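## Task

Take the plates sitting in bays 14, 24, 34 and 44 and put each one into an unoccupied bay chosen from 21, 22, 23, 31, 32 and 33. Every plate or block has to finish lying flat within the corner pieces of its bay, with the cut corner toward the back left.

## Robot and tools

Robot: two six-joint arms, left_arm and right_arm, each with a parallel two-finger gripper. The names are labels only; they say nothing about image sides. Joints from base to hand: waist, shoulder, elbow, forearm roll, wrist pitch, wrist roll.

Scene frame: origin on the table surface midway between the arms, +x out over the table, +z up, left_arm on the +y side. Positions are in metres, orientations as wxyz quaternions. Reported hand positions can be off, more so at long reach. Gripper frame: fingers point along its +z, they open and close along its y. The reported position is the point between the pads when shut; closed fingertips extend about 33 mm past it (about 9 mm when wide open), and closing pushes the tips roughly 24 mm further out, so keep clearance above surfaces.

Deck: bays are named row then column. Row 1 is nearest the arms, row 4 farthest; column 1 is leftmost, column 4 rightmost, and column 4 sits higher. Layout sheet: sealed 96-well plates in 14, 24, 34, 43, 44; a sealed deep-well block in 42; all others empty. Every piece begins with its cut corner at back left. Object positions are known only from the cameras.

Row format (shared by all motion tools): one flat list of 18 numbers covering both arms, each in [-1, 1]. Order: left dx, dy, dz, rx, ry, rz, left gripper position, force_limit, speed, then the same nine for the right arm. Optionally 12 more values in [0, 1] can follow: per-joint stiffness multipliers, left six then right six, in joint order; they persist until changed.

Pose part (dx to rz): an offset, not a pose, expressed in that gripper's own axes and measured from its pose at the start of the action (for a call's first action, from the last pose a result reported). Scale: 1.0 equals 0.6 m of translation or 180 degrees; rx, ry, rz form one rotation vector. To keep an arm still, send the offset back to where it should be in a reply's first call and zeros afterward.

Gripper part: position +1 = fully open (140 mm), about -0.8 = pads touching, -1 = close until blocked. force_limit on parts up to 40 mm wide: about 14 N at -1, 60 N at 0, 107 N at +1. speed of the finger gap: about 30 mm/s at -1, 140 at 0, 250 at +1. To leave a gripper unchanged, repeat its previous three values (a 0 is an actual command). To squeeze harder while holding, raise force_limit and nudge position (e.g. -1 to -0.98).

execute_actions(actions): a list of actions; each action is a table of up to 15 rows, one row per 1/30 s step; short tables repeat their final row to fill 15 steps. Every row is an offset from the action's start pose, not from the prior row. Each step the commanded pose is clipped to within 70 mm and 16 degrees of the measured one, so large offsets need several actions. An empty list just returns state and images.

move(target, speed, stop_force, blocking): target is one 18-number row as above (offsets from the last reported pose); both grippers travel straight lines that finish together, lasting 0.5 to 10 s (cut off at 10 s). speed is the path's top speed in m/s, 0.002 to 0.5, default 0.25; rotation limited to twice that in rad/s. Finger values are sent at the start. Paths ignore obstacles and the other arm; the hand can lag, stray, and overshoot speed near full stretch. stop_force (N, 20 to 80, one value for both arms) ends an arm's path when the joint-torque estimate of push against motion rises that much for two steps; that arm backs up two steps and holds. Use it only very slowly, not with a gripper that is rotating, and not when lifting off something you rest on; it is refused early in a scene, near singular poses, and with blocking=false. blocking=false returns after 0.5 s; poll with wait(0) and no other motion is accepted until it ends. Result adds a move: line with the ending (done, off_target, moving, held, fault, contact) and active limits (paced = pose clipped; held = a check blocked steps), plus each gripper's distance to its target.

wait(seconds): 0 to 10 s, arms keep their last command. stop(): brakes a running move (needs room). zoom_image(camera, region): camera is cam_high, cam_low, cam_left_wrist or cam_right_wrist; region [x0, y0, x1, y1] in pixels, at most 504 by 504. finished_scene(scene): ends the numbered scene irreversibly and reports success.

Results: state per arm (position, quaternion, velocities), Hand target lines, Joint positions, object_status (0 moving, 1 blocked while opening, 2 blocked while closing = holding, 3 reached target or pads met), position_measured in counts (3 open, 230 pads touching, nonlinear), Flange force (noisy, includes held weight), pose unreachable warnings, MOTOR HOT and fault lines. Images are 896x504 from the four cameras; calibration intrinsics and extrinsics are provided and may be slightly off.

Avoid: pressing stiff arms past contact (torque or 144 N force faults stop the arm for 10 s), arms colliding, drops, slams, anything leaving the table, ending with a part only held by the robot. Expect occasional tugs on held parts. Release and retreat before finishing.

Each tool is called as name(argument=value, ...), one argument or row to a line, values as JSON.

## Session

execute_actions(
  actions=[],
)

Scene clock: 0.00 s.
left_arm: end_effector_position=(+0.5869, +0.4603, +0.3219) position_measured=3 object_status=3 end_effector_quat_wxyz=(-0.001, +1.000, +0.009, +0.001) end_effector_velocity=(-0.000, -0.000, +0.001) end_effector_angular_velocity=(-0.002, -0.001, +0.002) | right_arm: end_effector_position=(+0.6761, -0.4934, +0.3215) position_measured=3 object_status=3 end_effector_quat_wxyz=(+0.001, +0.999, -0.039, +0.001) end_effector_velocity=(-0.000, -0.001, -0.000) end_effector_angular_velocity=(-0.001, -0.000, -0.000)
Joint positions: left_arm=[-0.053  0.165  1.603  0.002  1.372  1.518] | right_arm=[-0.054  0.165  1.604 -0.002  1.372  1.517]
Joint velocities: left_arm=[ 0.001 -0.001 -0.    -0.002 -0.    -0.001] | right_arm=[-0.001 -0.     0.    -0.001 -0.    -0.   ]
Flange force (N, the push that the arm receives, along the gripper's own x y z axes): no reading
Hand target (left_arm): +0.587, +0.460, +0.322; -0.001, +1.000, +0.009, +0.001
Hand target (right_arm): +0.676, -0.493, +0.322; +0.001, +0.999, -0.039, +0.001
Joint stiffness scale: left_arm=[1. 1. 1. 1. 1. 1.] | right_arm=[1. 1. 1. 1. 1. 1.]

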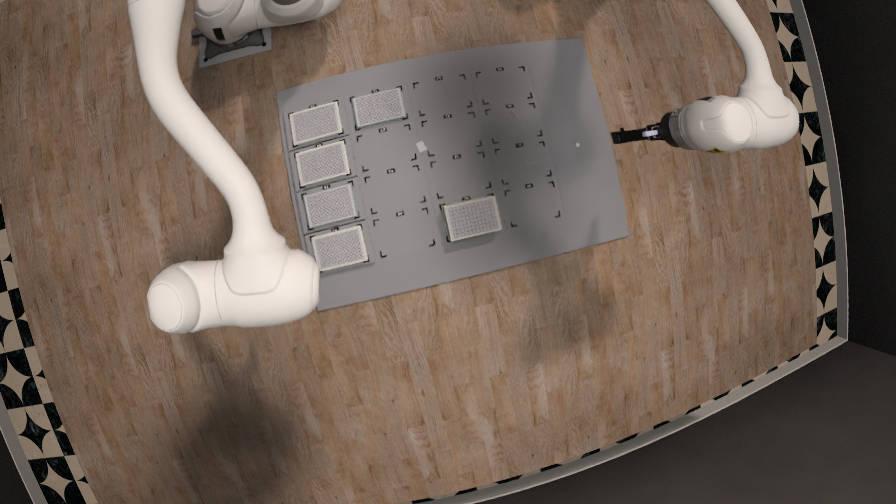

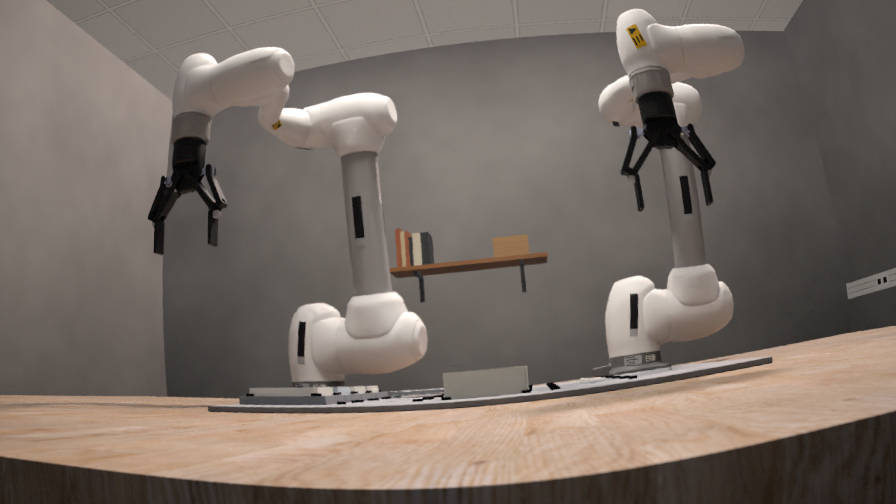

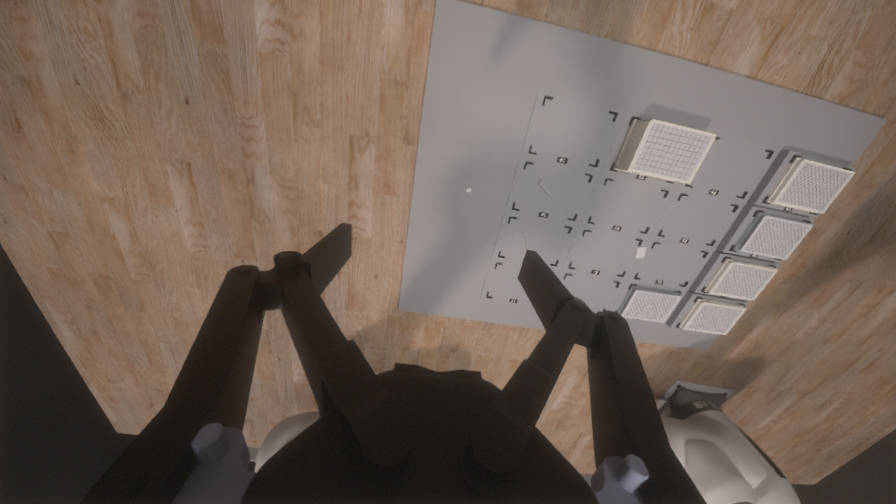

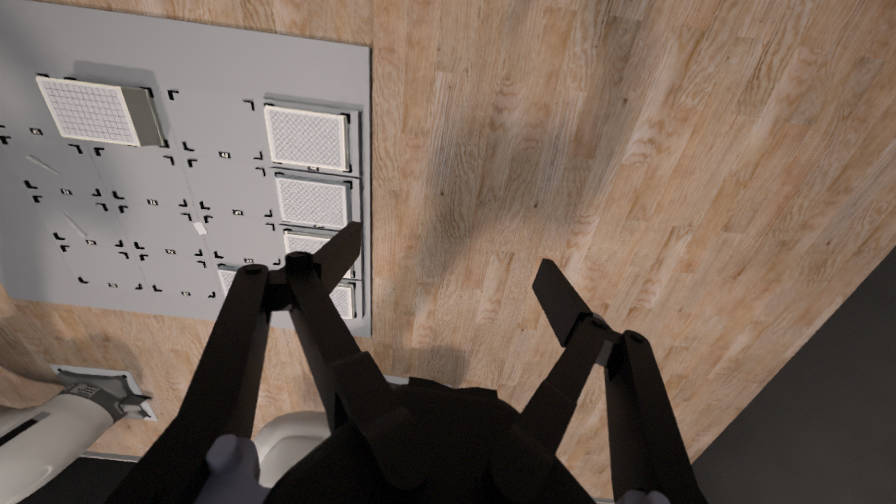

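zoom_image(
  camera="cam_high",
  region=[280,80,580,280],
)

zoom_image(
  camera="cam_high",
  region=[350,100,500,220],
)

Region (280, 80, 580, 280) of cam_high's 896x504 image, scaled by 1.680, with more detail than that image has.

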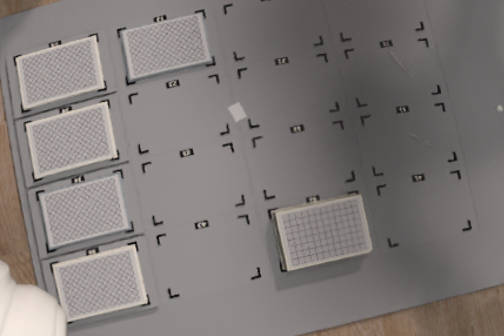

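Region (350, 100, 500, 220) of cam_high's 896x504 image, scaled by 3.360, with more detail than that image has; it fills the top 403 rows of this view, and the rest is white.

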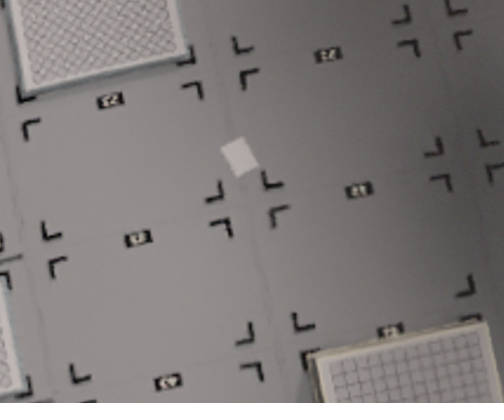

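move(
  target=[0,0,0,0,0,0,1,0,0, -0.1265,-0.4035,0.439,0,0,-0.032,1,0,0],
  speed=0.35,
)

zoom_image(
  camera="cam_right_wrist",
  region=[310,140,610,340],
)

Scene clock: 11.13 s.
left_arm: end_effector_position=(+0.5869, +0.4603, +0.3219) position_measured=3 object_status=3 end_effector_quat_wxyz=(-0.001, +1.000, +0.009, +0.001) end_effector_velocity=(-0.000, -0.000, +0.001) end_effector_angular_velocity=(-0.001, -0.000, -0.001) | right_arm: end_effector_position=(+0.6213, -0.2460, +0.0629) position_measured=3 object_status=3 end_effector_quat_wxyz=(-0.000, +1.000, +0.014, +0.003) end_effector_velocity=(+0.000, +0.002, -0.001) end_effector_angular_velocity=(+0.001, -0.002, -0.002)
Joint positions: left_arm=[-0.053  0.165  1.603  0.002  1.372  1.518] | right_arm=[ 0.341  0.305  1.939 -0.001  0.893  1.806]
Joint velocities: left_arm=[ 0.    -0.001  0.    -0.001  0.001  0.001] | right_arm=[ 0.002  0.002  0.     0.    -0.004  0.004]
Flange force (N, the push that the arm receives, along the gripper's own x y z axes): left_arm=[0.1 0.6 5.2] | right_arm=[2.5 8.2 4.0]
Hand target (left_arm): +0.587, +0.460, +0.322; -0.001, +1.000, +0.009, +0.001
Hand target (right_arm): +0.619, -0.245, +0.058; +0.000, +1.000, +0.012, +0.001
Off the commanded pose (left_arm): 0.000 m, 0 deg.
Off the commanded pose (right_arm): 0.006 m, 0 deg.
Joint stiffness scale: left_arm=[1. 1. 1. 1. 1. 1.] | right_arm=[1. 1. 1. 1. 1. 1.]
move: off_target (right_arm)
camera_calibration (this result's frames):
cam_left_wrist: T_world_to_cam=[[0.201053, -0.979431, 0.0170861, 0.31476], [-0.889702, -0.17528, 0.421552, 0.472398], [-0.409887, -0.0999559, -0.906643, 0.772869], [0, 0, 0, 1]] pos_world=[0.673799, 0.468341, 0.496198]
cam_right_wrist: T_world_to_cam=[[0.238188, -0.970865, -0.0262325, -0.383701], [-0.87946, -0.227066, 0.41832, 0.473857], [-0.412089, -0.0765686, -0.907921, 0.487338], [0, 0, 0, 1]] pos_world=[0.708957, -0.22761, 0.234175]

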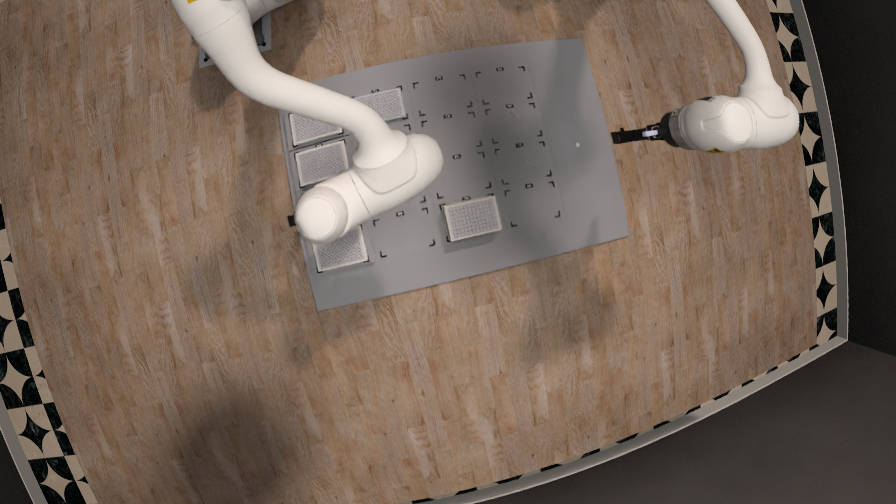

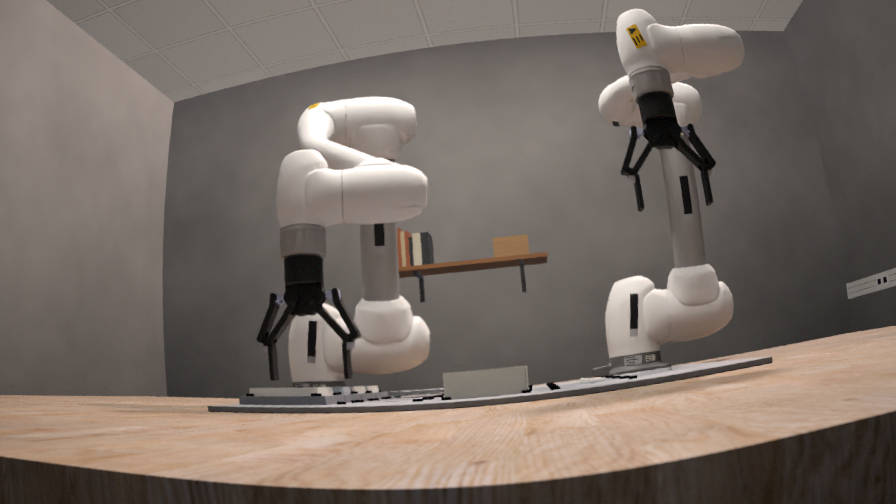

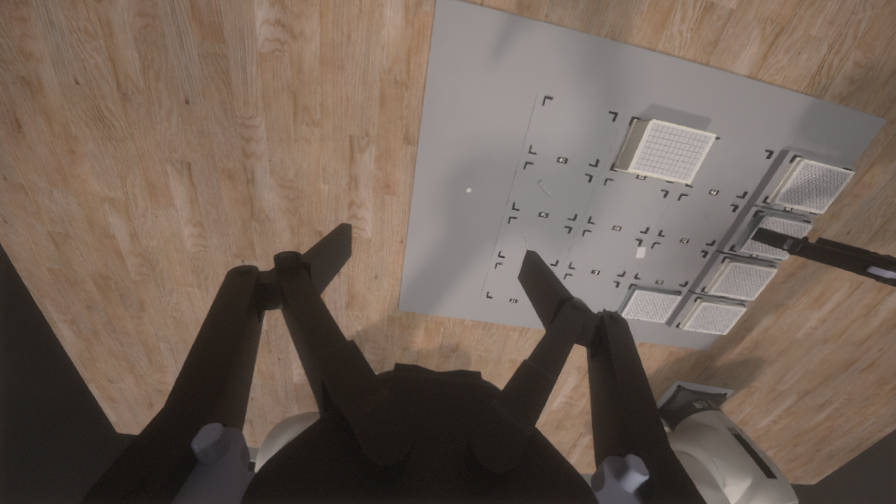

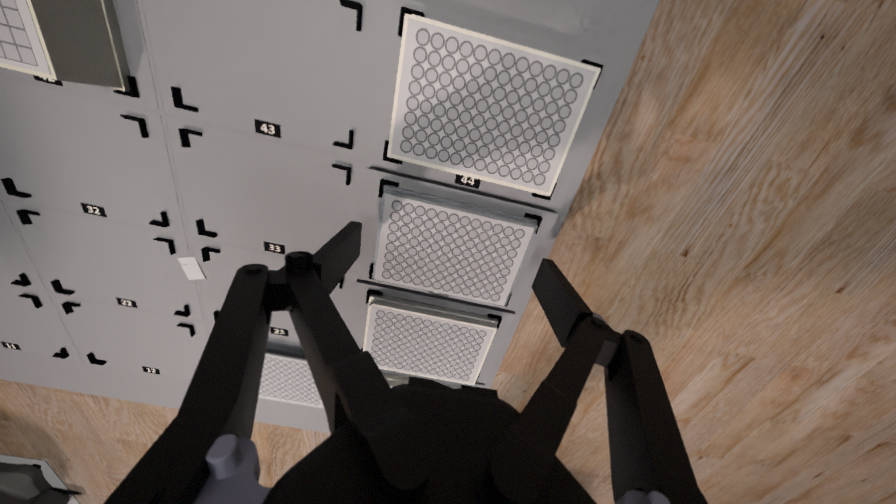

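Region (310, 140, 610, 340) of cam_right_wrist's 896x504 image, scaled by 1.680, with more detail than that image has.

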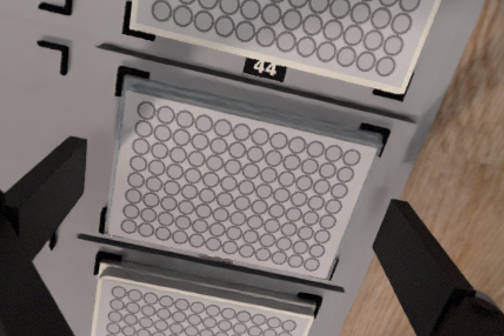

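move(
  target=[0,0,0,0,0,0,1,0,0, -0.0045,-0.006,0.039,0,0,0.006,1,0,0],
  speed=0.04,
)

zoom_image(
  camera="cam_right_wrist",
  region=[310,140,610,340],
)

Scene clock: 15.13 s.
left_arm: end_effector_position=(+0.5869, +0.4603, +0.3219) position_measured=3 object_status=3 end_effector_quat_wxyz=(-0.001, +1.000, +0.009, +0.001) end_effector_velocity=(+0.000, +0.001, -0.000) end_effector_angular_velocity=(+0.002, -0.001, -0.000) | right_arm: end_effector_position=(+0.6207, -0.2428, +0.0444) position_measured=3 object_status=3 end_effector_quat_wxyz=(-0.001, +1.000, +0.008, +0.004) end_effector_velocity=(+0.000, +0.001, -0.002) end_effector_angular_velocity=(+0.000, -0.002, -0.002)
Joint positions: left_arm=[-0.053  0.165  1.603  0.002  1.372  1.518] | right_arm=[ 0.346  0.324  1.954 -0.001  0.854  1.824]
Joint velocities: left_arm=[-0.     0.     0.     0.002 -0.001 -0.   ] | right_arm=[ 0.001  0.002  0.001 -0.    -0.005  0.003]
Flange force (N, the push that the arm receives, along the gripper's own x y z axes): left_arm=[-0.4 1.1 5.1] | right_arm=[0.4 6.0 -0.4]
Hand target (left_arm): +0.587, +0.460, +0.322; -0.001, +1.000, +0.009, +0.001
Hand target (right_arm): +0.619, -0.242, +0.040; -0.000, +1.000, +0.005, +0.003
Off the commanded pose (left_arm): 0.000 m, 0 deg.
Off the commanded pose (right_arm): 0.005 m, 0 deg.
Joint stiffness scale: left_arm=[1. 1. 1. 1. 1. 1.] | right_arm=[1. 1. 1. 1. 1. 1.]
move: off_target (right_arm)
camera_calibration (this result's frames):
cam_left_wrist: T_world_to_cam=[[0.201053, -0.979431, 0.0170858, 0.314761], [-0.889702, -0.17528, 0.421552, 0.472398], [-0.409887, -0.0999556, -0.906643, 0.772869], [0, 0, 0, 1]] pos_world=[0.673799, 0.468341, 0.496198]
cam_right_wrist: T_world_to_cam=[[0.225416, -0.973902, -0.0265129, -0.373754], [-0.88396, -0.215889, 0.414737, 0.487456], [-0.409637, -0.0700523, -0.909555, 0.470624], [0, 0, 0, 1]] pos_world=[0.707927, -0.225794, 0.215983]

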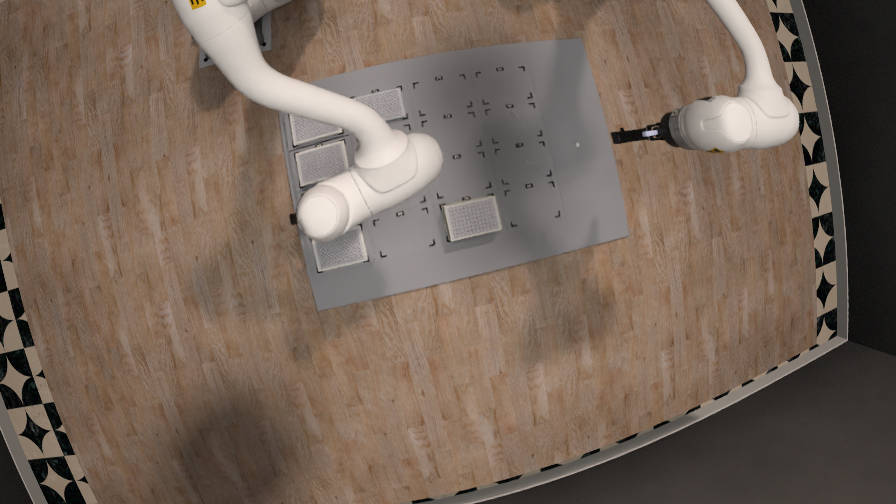

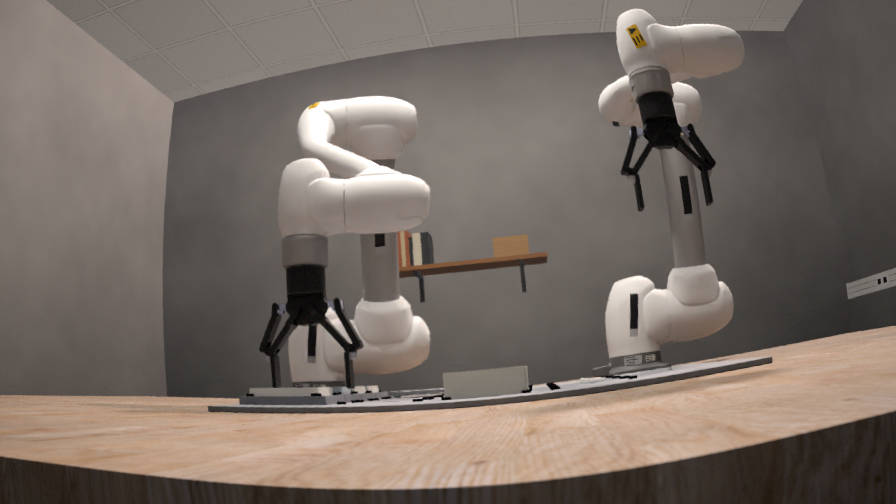

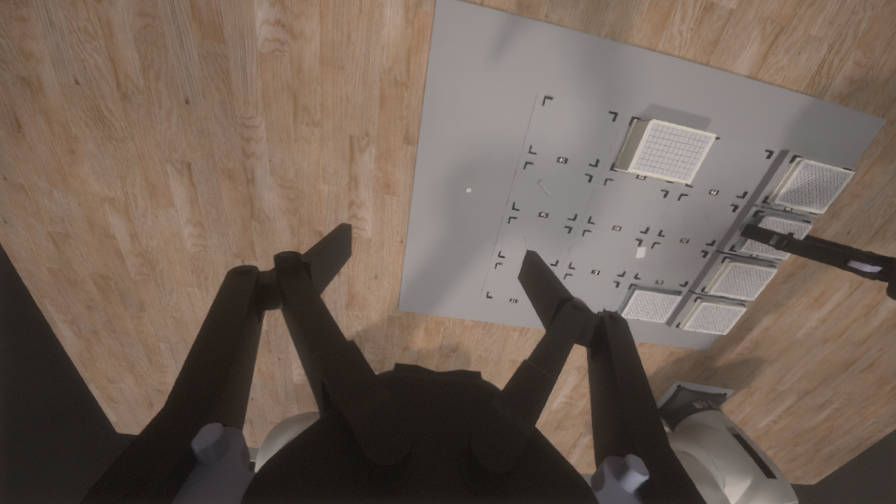

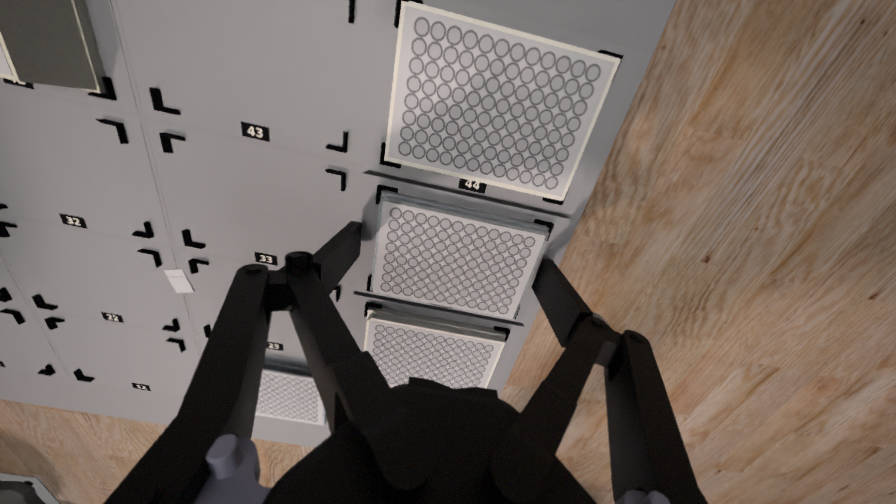

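Region (310, 140, 610, 340) of cam_right_wrist's 896x504 image, scaled by 1.680, with more detail than that image has.

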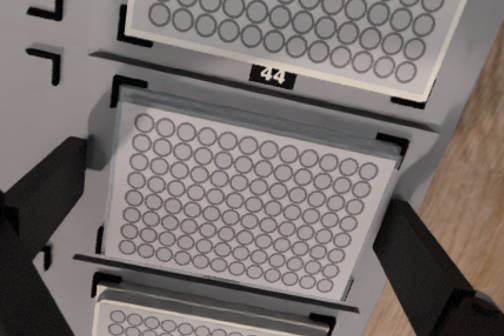

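move(
  target=[0,0,0,0,0,0,1,0,0, 0,-0.002,-0.004,0,0,0,-1,0,-0.8],
  speed=0.02,
)

zoom_image(
  camera="cam_right_wrist",
  region=[310,140,610,340],
)

move(
  target=[0,0,0,0,0,0,1,0,0, 0.002,0,-0.033,0,0,0,-1,0,-0.8],
  speed=0.05,
)

Scene clock: 20.17 s.
left_arm: end_effector_position=(+0.5869, +0.4603, +0.3219) position_measured=3 object_status=3 end_effector_quat_wxyz=(-0.001, +1.000, +0.009, +0.001) end_effector_velocity=(-0.000, +0.000, +0.000) end_effector_angular_velocity=(+0.000, +0.001, +0.001) | right_arm: end_effector_position=(+0.6207, -0.2450, +0.0455) position_measured=38 object_status=2 end_effector_quat_wxyz=(+0.002, +1.000, +0.010, +0.004) end_effector_velocity=(+0.000, +0.000, +0.000) end_effector_angular_velocity=(+0.000, -0.000, -0.000)
Joint positions: left_arm=[-0.053  0.165  1.603  0.002  1.372  1.518] | right_arm=[ 0.346  0.323  1.953 -0.009  0.858  1.824]
Joint velocities: left_arm=[ 0.001 -0.     0.     0.     0.001 -0.   ] | right_arm=[ 0. -0. -0. -0.  0.  0.]
Flange force (N, the push that the arm receives, along the gripper's own x y z axes): left_arm=[0.9 0.2 5.4] | right_arm=[2.1 32.6 -27.8]
Hand target (left_arm): +0.587, +0.460, +0.322; -0.001, +1.000, +0.009, +0.001
Hand target (right_arm): +0.621, -0.242, +0.047; -0.001, +1.000, +0.008, +0.004
Off the commanded pose (left_arm): 0.000 m, 0 deg.
Off the commanded pose (right_arm): 0.004 m, 0 deg.
Joint stiffness scale: left_arm=[1. 1. 1. 1. 1. 1.] | right_arm=[1. 1. 1. 1. 1. 1.]
move: off_target (right_arm)
camera_calibration (this result's frames):
cam_left_wrist: T_world_to_cam=[[0.201053, -0.979431, 0.0170861, 0.31476], [-0.889702, -0.17528, 0.421552, 0.472398], [-0.409887, -0.0999559, -0.906643, 0.772869], [0, 0, 0, 1]] pos_world=[0.673799, 0.468341, 0.496198]
cam_right_wrist: T_world_to_cam=[[0.229999, -0.972978, -0.020343, -0.37873], [-0.882806, -0.21739, 0.416407, 0.485296], [-0.409577, -0.0778142, -0.908951, 0.469485], [0, 0, 0, 1]] pos_world=[0.70782, -0.226466, 0.216954]

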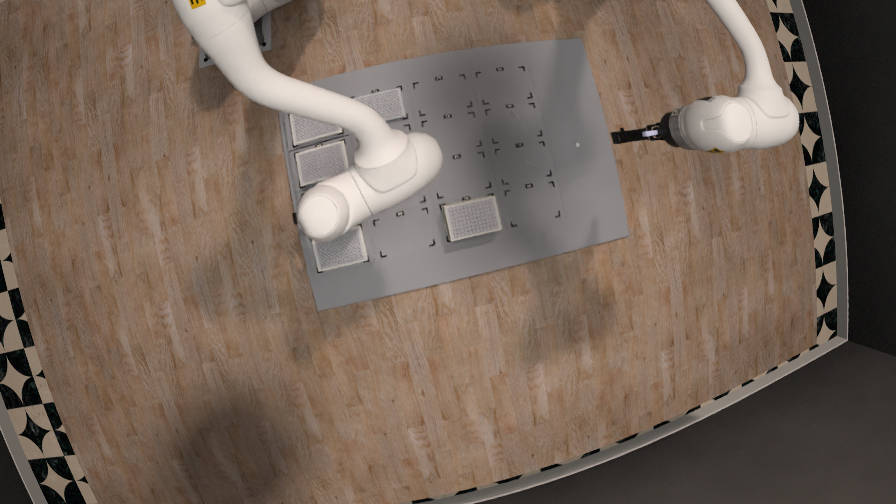

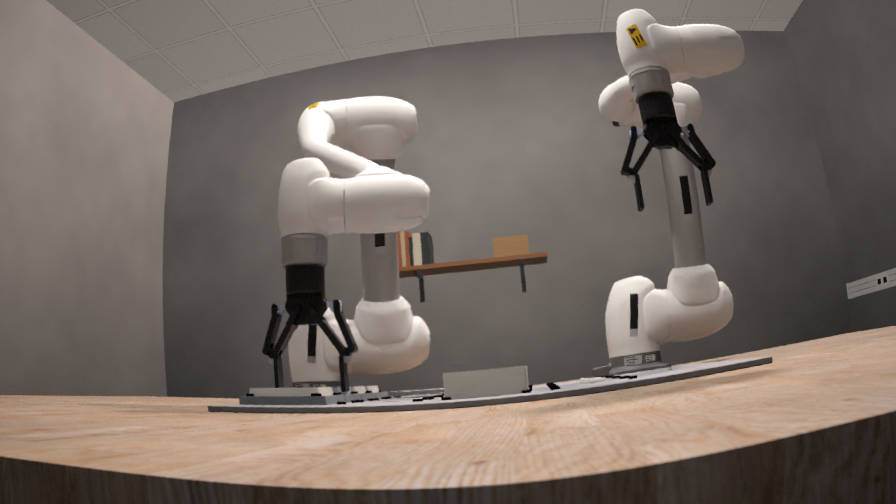

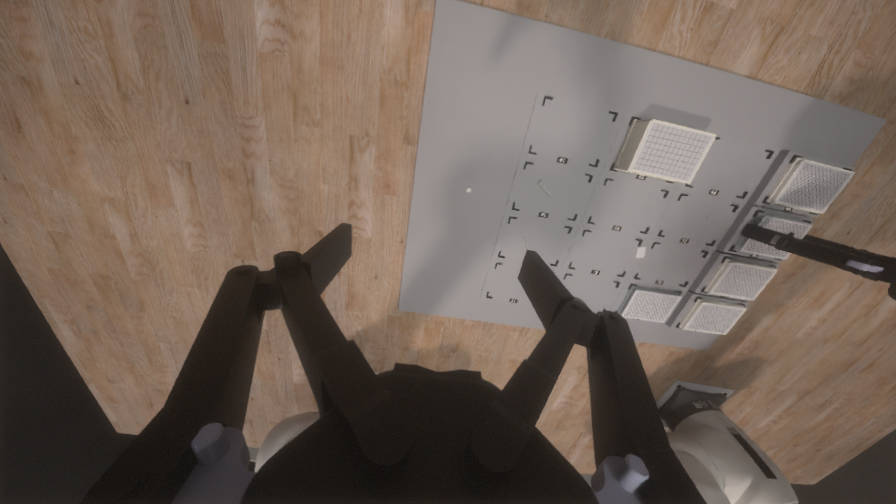

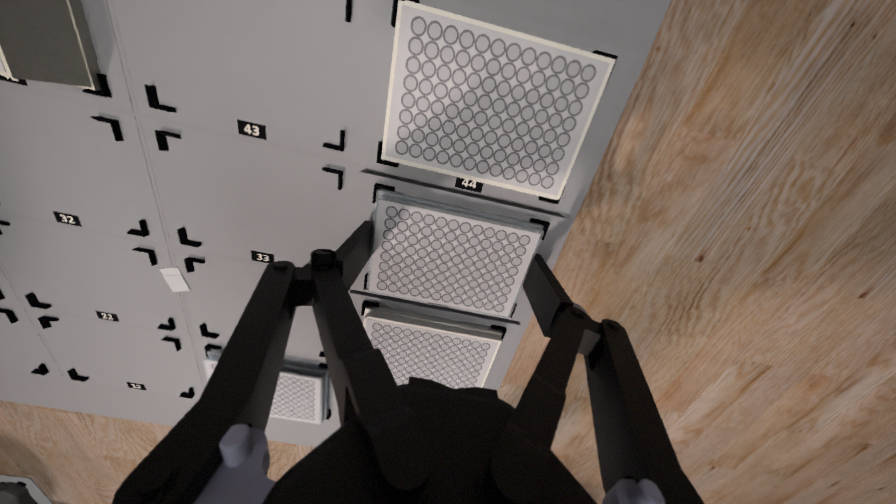

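Region (310, 140, 610, 340) of cam_right_wrist's 896x504 image, scaled by 1.680, with more detail than that image has.

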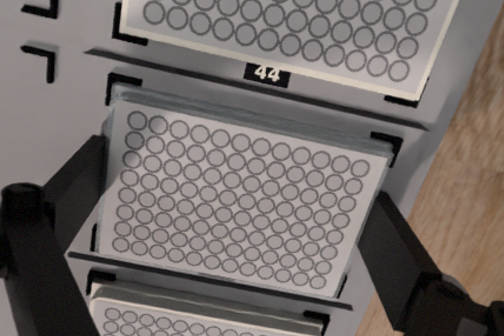

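Scene clock: 20.97 s.
left_arm: end_effector_position=(+0.5869, +0.4603, +0.3219) position_measured=3 object_status=3 end_effector_quat_wxyz=(-0.001, +1.000, +0.009, +0.001) end_effector_velocity=(-0.000, +0.001, -0.001) end_effector_angular_velocity=(+0.001, +0.001, +0.000) | right_arm: end_effector_position=(+0.6201, -0.2456, +0.0604) position_measured=39 object_status=2 end_effector_quat_wxyz=(+0.003, +1.000, +0.010, +0.002) end_effector_velocity=(+0.000, +0.000, +0.002) end_effector_angular_velocity=(+0.001, +0.001, -0.001)
Joint positions: left_arm=[-0.053  0.165  1.603  0.002  1.372  1.518] | right_arm=[ 0.346  0.307  1.941 -0.01   0.89   1.824]
Joint velocities: left_arm=[0.001 0.001 0.    0.001 0.    0.   ] | right_arm=[-0.001 -0.002 -0.003  0.001  0.005 -0.   ]
Flange force (N, the push that the arm receives, along the gripper's own x y z axes): left_arm=[-1.1 0.3 5.7] | right_arm=[-5.8 8.1 -0.4]
Hand target (left_arm): +0.587, +0.460, +0.322; -0.001, +1.000, +0.009, +0.001
Hand target (right_arm): +0.622, -0.245, +0.065; +0.002, +1.000, +0.010, +0.004
Off the commanded pose (left_arm): 0.000 m, 0 deg.
Off the commanded pose (right_arm): 0.005 m, 0 deg.
Joint stiffness scale: left_arm=[1. 1. 1. 1. 1. 1.] | right_arm=[1. 1. 1. 1. 1. 1.]
move: off_target (right_arm)
camera_calibration (this result's frames):
cam_right_wrist: T_world_to_cam=[[0.230194, -0.972956, -0.0191709, -0.379098], [-0.881282, -0.216779, 0.419938, 0.47745], [-0.412737, -0.0797722, -0.90735, 0.484138], [0, 0, 0, 1]] pos_world=[0.707856, -0.226724, 0.231515]

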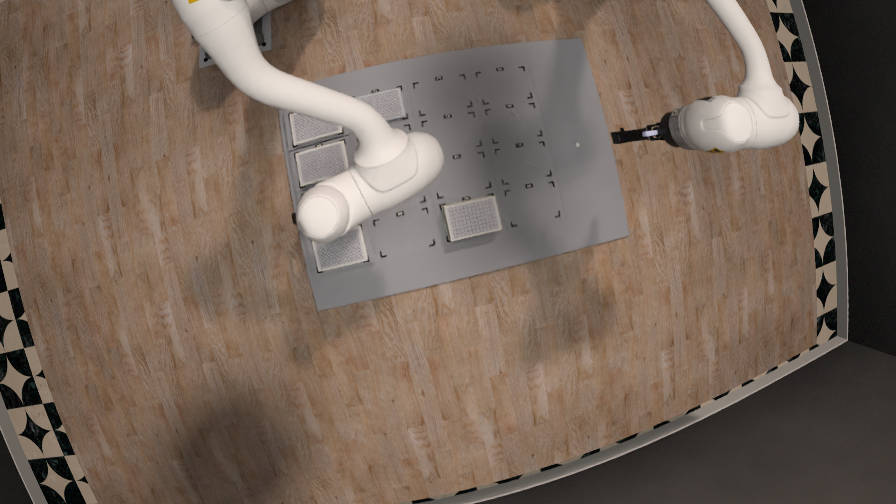

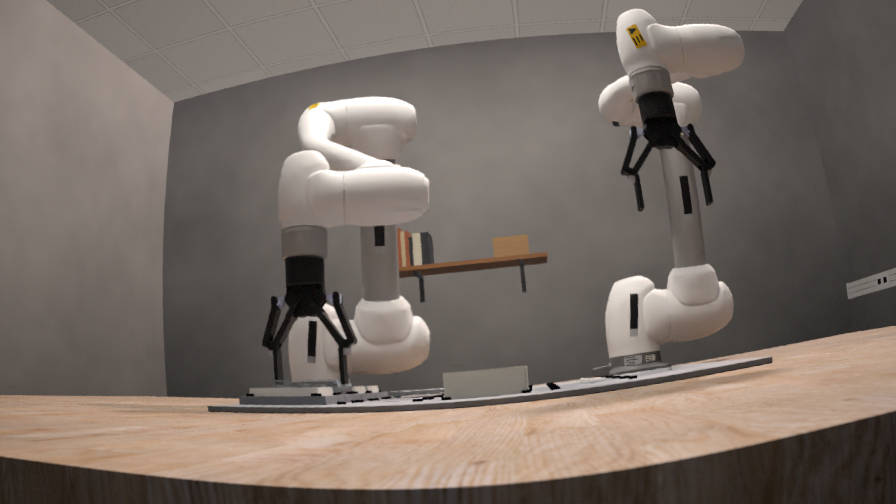

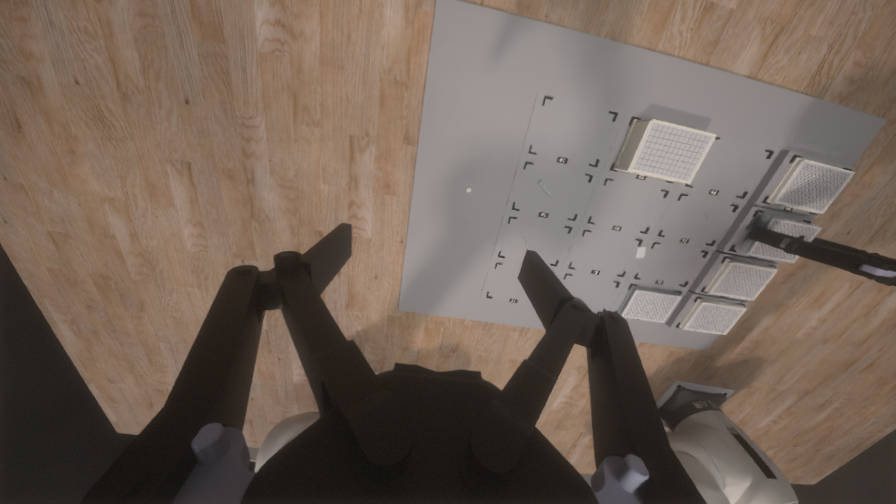

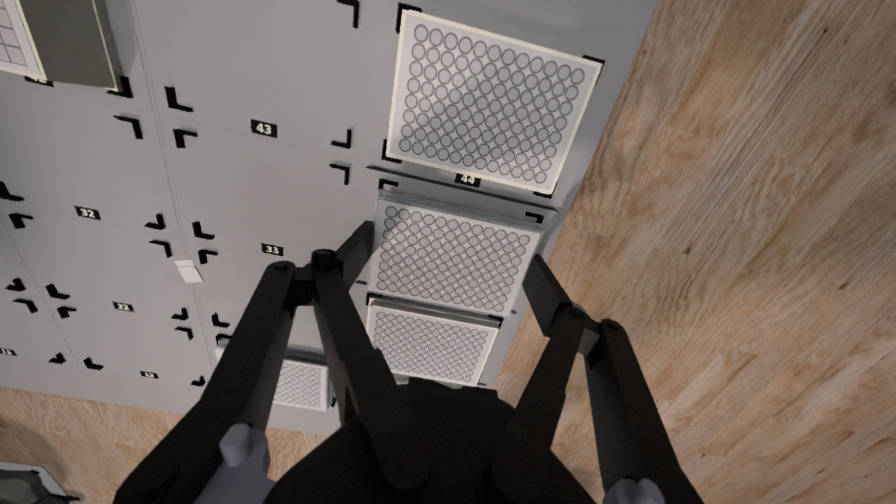

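move(
  target=[0,-0.2,0,0,0,0,1,0,0, 0.010,-0.5493,0.02,0,0,0.002,-1,0,-0.8],
  speed=0.3,
)

zoom_image(
  camera="cam_right_wrist",
  region=[310,140,610,340],
)

Scene clock: 27.23 s.
left_arm: end_effector_position=(+0.5833, +0.5768, +0.3198) position_measured=3 object_status=3 end_effector_quat_wxyz=(-0.001, +1.000, +0.008, +0.000) end_effector_velocity=(+0.000, -0.000, -0.001) end_effector_angular_velocity=(-0.002, +0.001, -0.001) | right_arm: end_effector_position=(+0.6198, +0.0832, +0.0476) position_measured=39 object_status=2 end_effector_quat_wxyz=(+0.001, +1.000, +0.009, +0.004) end_effector_velocity=(-0.000, +0.001, -0.000) end_effector_angular_velocity=(-0.002, +0.001, -0.001)
Joint positions: left_arm=[0.125 0.18  1.589 0.002 1.372 1.696] | right_arm=[ 0.762  0.542  1.602 -0.008  0.992  2.24 ]
Joint velocities: left_arm=[ 0.001  0.001 -0.    -0.001  0.     0.002] | right_arm=[ 0.002  0.002 -0.003 -0.001  0.002  0.003]
Flange force (N, the push that the arm receives, along the gripper's own x y z axes): left_arm=[-0.9 0.8 5.5] | right_arm=[4.0 9.1 1.6]
Hand target (left_arm): +0.585, +0.580, +0.322; -0.001, +1.000, +0.009, +0.000
Hand target (right_arm): +0.620, +0.084, +0.046; +0.003, +1.000, +0.007, +0.003
Off the commanded pose (left_arm): 0.004 m, 0 deg.
Off the commanded pose (right_arm): 0.002 m, 0 deg.
Joint stiffness scale: left_arm=[1. 1. 1. 1. 1. 1.] | right_arm=[1. 1. 1. 1. 1. 1.]
move: off_target (left_arm)
camera_calibration (this result's frames):
cam_left_wrist: T_world_to_cam=[[0.200864, -0.979475, 0.0167891, 0.429869], [-0.889286, -0.175126, 0.422493, 0.489855], [-0.410881, -0.0997938, -0.906211, 0.78155], [0, 0, 0, 1]] pos_world=[0.6704, 0.584827, 0.494071]
cam_right_wrist: T_world_to_cam=[[0.228652, -0.973238, -0.0229287, -0.0582225], [-0.883056, -0.217264, 0.415942, 0.555149], [-0.409792, -0.0748589, -0.909102, 0.496559], [0, 0, 0, 1]] pos_world=[0.707027, 0.101122, 0.219178]

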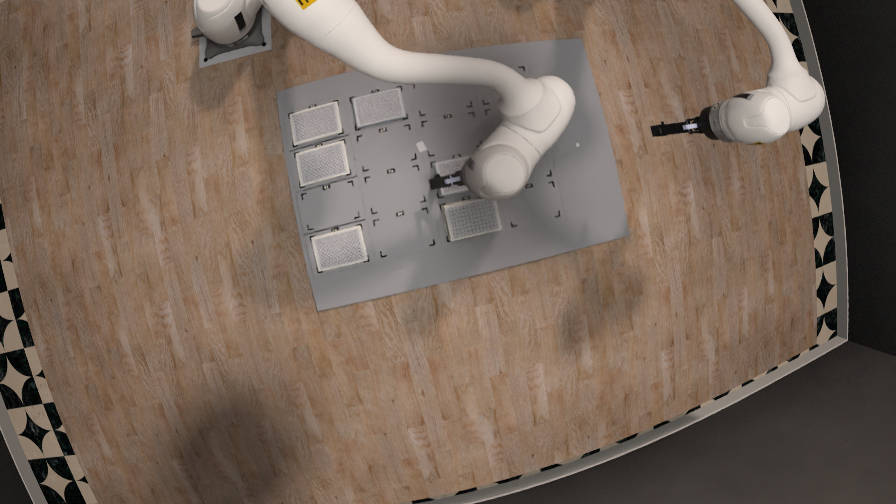

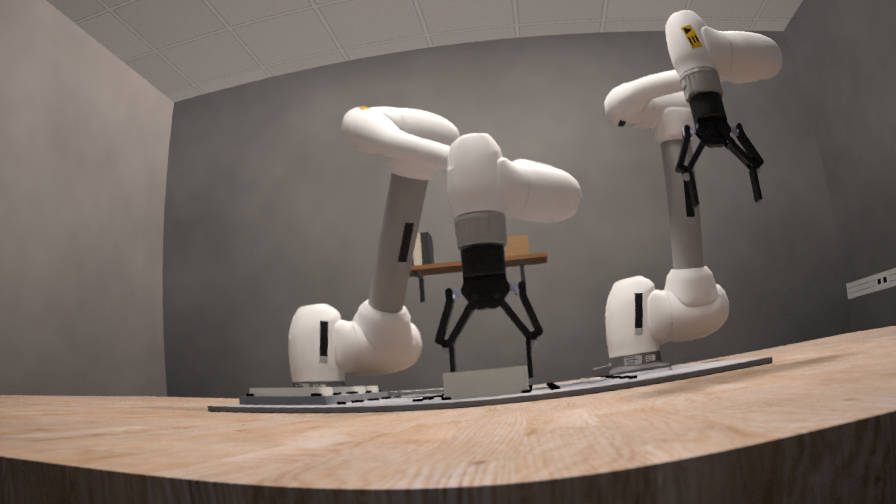

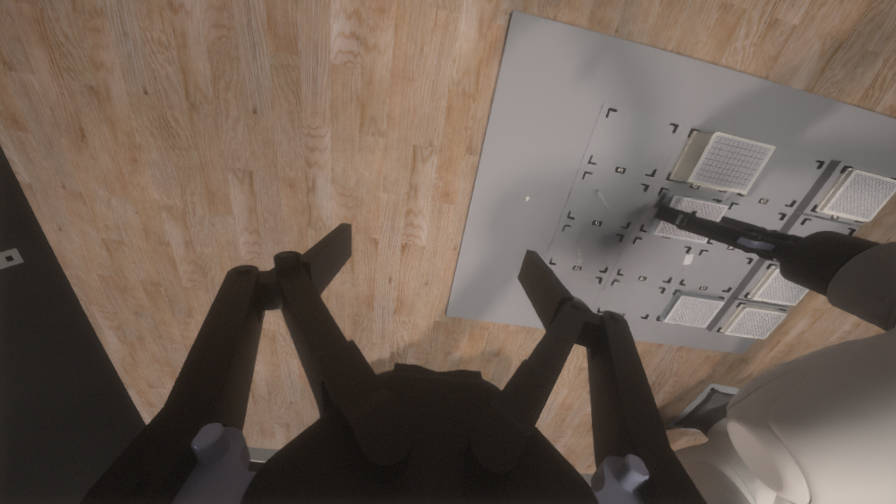

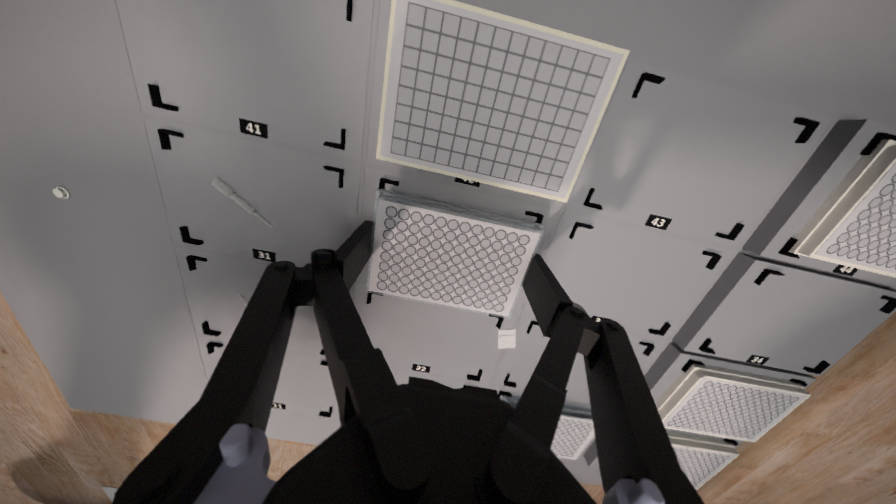

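Region (310, 140, 610, 340) of cam_right_wrist's 896x504 image, scaled by 1.680, with more detail than that image has.

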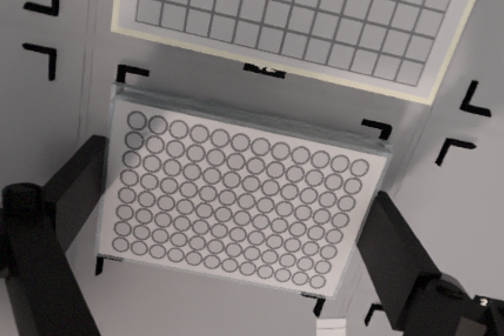

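move(
  target=[0,0,0,0,0,0,1,0,0, 0,0.0025,0.021,0,0,0,-1,0,-0.8],
  speed=0.03,
)

zoom_image(
  camera="cam_right_wrist",
  region=[310,140,610,340],
)

Scene clock: 31.70 s.
left_arm: end_effector_position=(+0.5833, +0.5769, +0.3198) position_measured=3 object_status=3 end_effector_quat_wxyz=(-0.001, +1.000, +0.008, +0.000) end_effector_velocity=(+0.000, -0.000, -0.001) end_effector_angular_velocity=(-0.001, +0.001, +0.001) | right_arm: end_effector_position=(+0.6208, +0.0832, +0.0408) position_measured=39 object_status=2 end_effector_quat_wxyz=(+0.001, +1.000, +0.010, +0.006) end_effector_velocity=(+0.000, -0.001, -0.002) end_effector_angular_velocity=(-0.000, -0.000, -0.001)
Joint positions: left_arm=[0.125 0.18  1.589 0.002 1.372 1.696] | right_arm=[ 0.761  0.547  1.608 -0.01   0.977  2.24 ]
Joint velocities: left_arm=[ 0.001  0.001  0.    -0.001 -0.     0.   ] | right_arm=[-0.001  0.001  0.003 -0.001 -0.004  0.   ]
Flange force (N, the push that the arm receives, along the gripper's own x y z axes): left_arm=[1.5 1.2 6.0] | right_arm=[5.7 2.3 4.9]
Hand target (left_arm): +0.583, +0.577, +0.320; -0.001, +1.000, +0.008, +0.000
Hand target (right_arm): +0.620, +0.082, +0.035; +0.001, +1.000, +0.009, +0.004
Off the commanded pose (left_arm): 0.000 m, 0 deg.
Off the commanded pose (right_arm): 0.006 m, 0 deg.
Joint stiffness scale: left_arm=[1. 1. 1. 1. 1. 1.] | right_arm=[1. 1. 1. 1. 1. 1.]
move: off_target (right_arm)
camera_calibration (this result's frames):
cam_left_wrist: T_world_to_cam=[[0.200806, -0.979487, 0.0167898, 0.429973], [-0.889303, -0.175075, 0.422481, 0.489863], [-0.410875, -0.0997678, -0.906216, 0.781549], [0, 0, 0, 1]] pos_world=[0.670414, 0.584889, 0.494076]
cam_right_wrist: T_world_to_cam=[[0.229406, -0.973053, -0.0232589, -0.0590951], [-0.884597, -0.218402, 0.412054, 0.560077], [-0.40603, -0.0739529, -0.910863, 0.488427], [0, 0, 0, 1]] pos_world=[0.707315, 0.10094, 0.212734]

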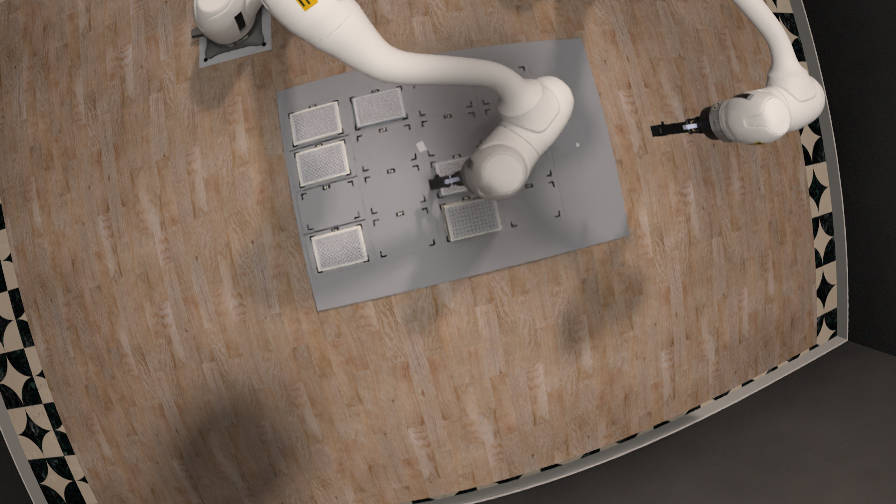

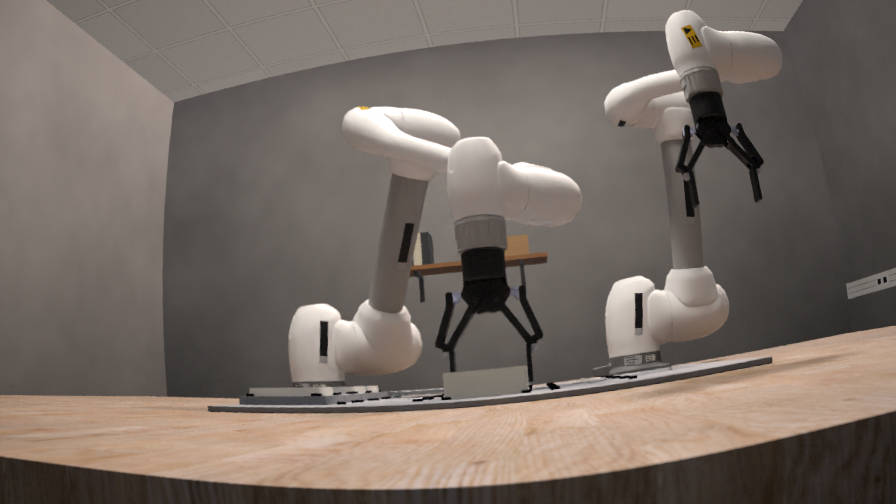

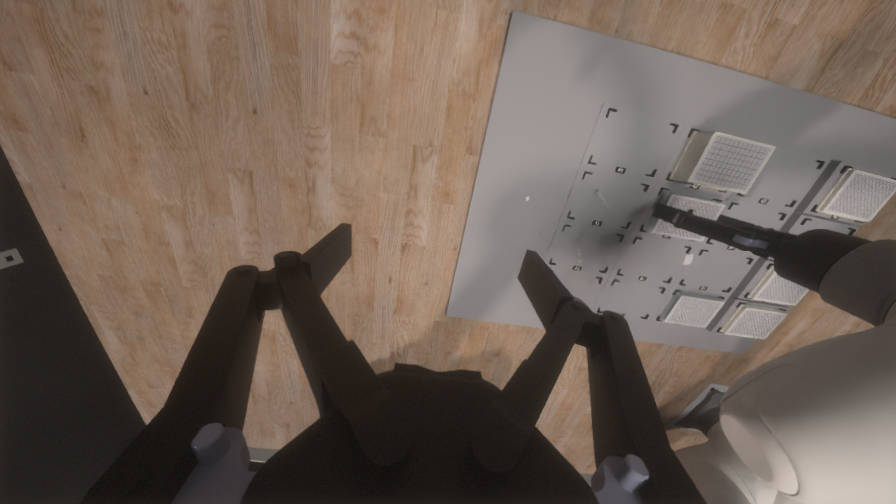

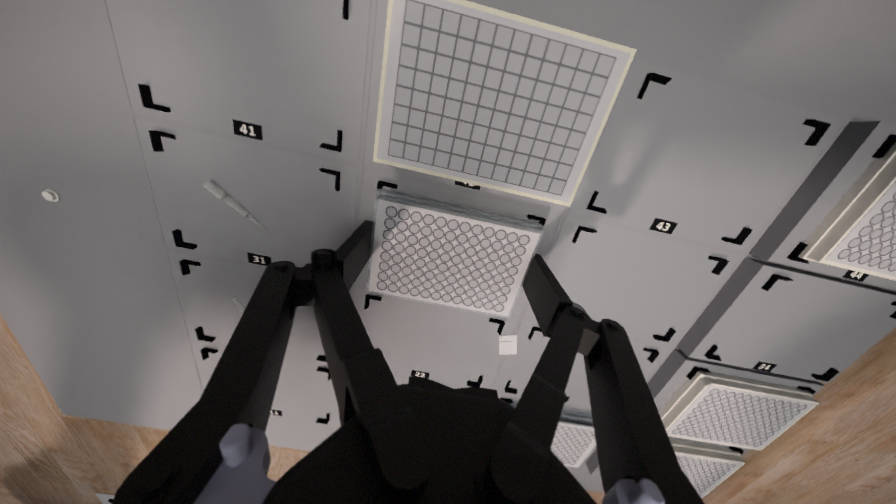

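Region (310, 140, 610, 340) of cam_right_wrist's 896x504 image, scaled by 1.680, with more detail than that image has.

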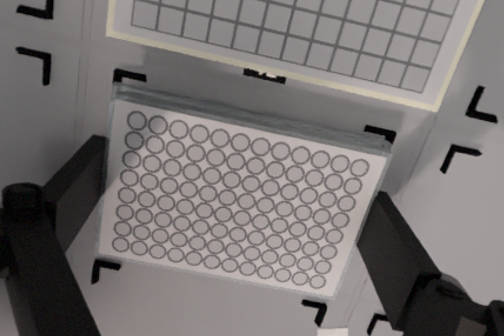

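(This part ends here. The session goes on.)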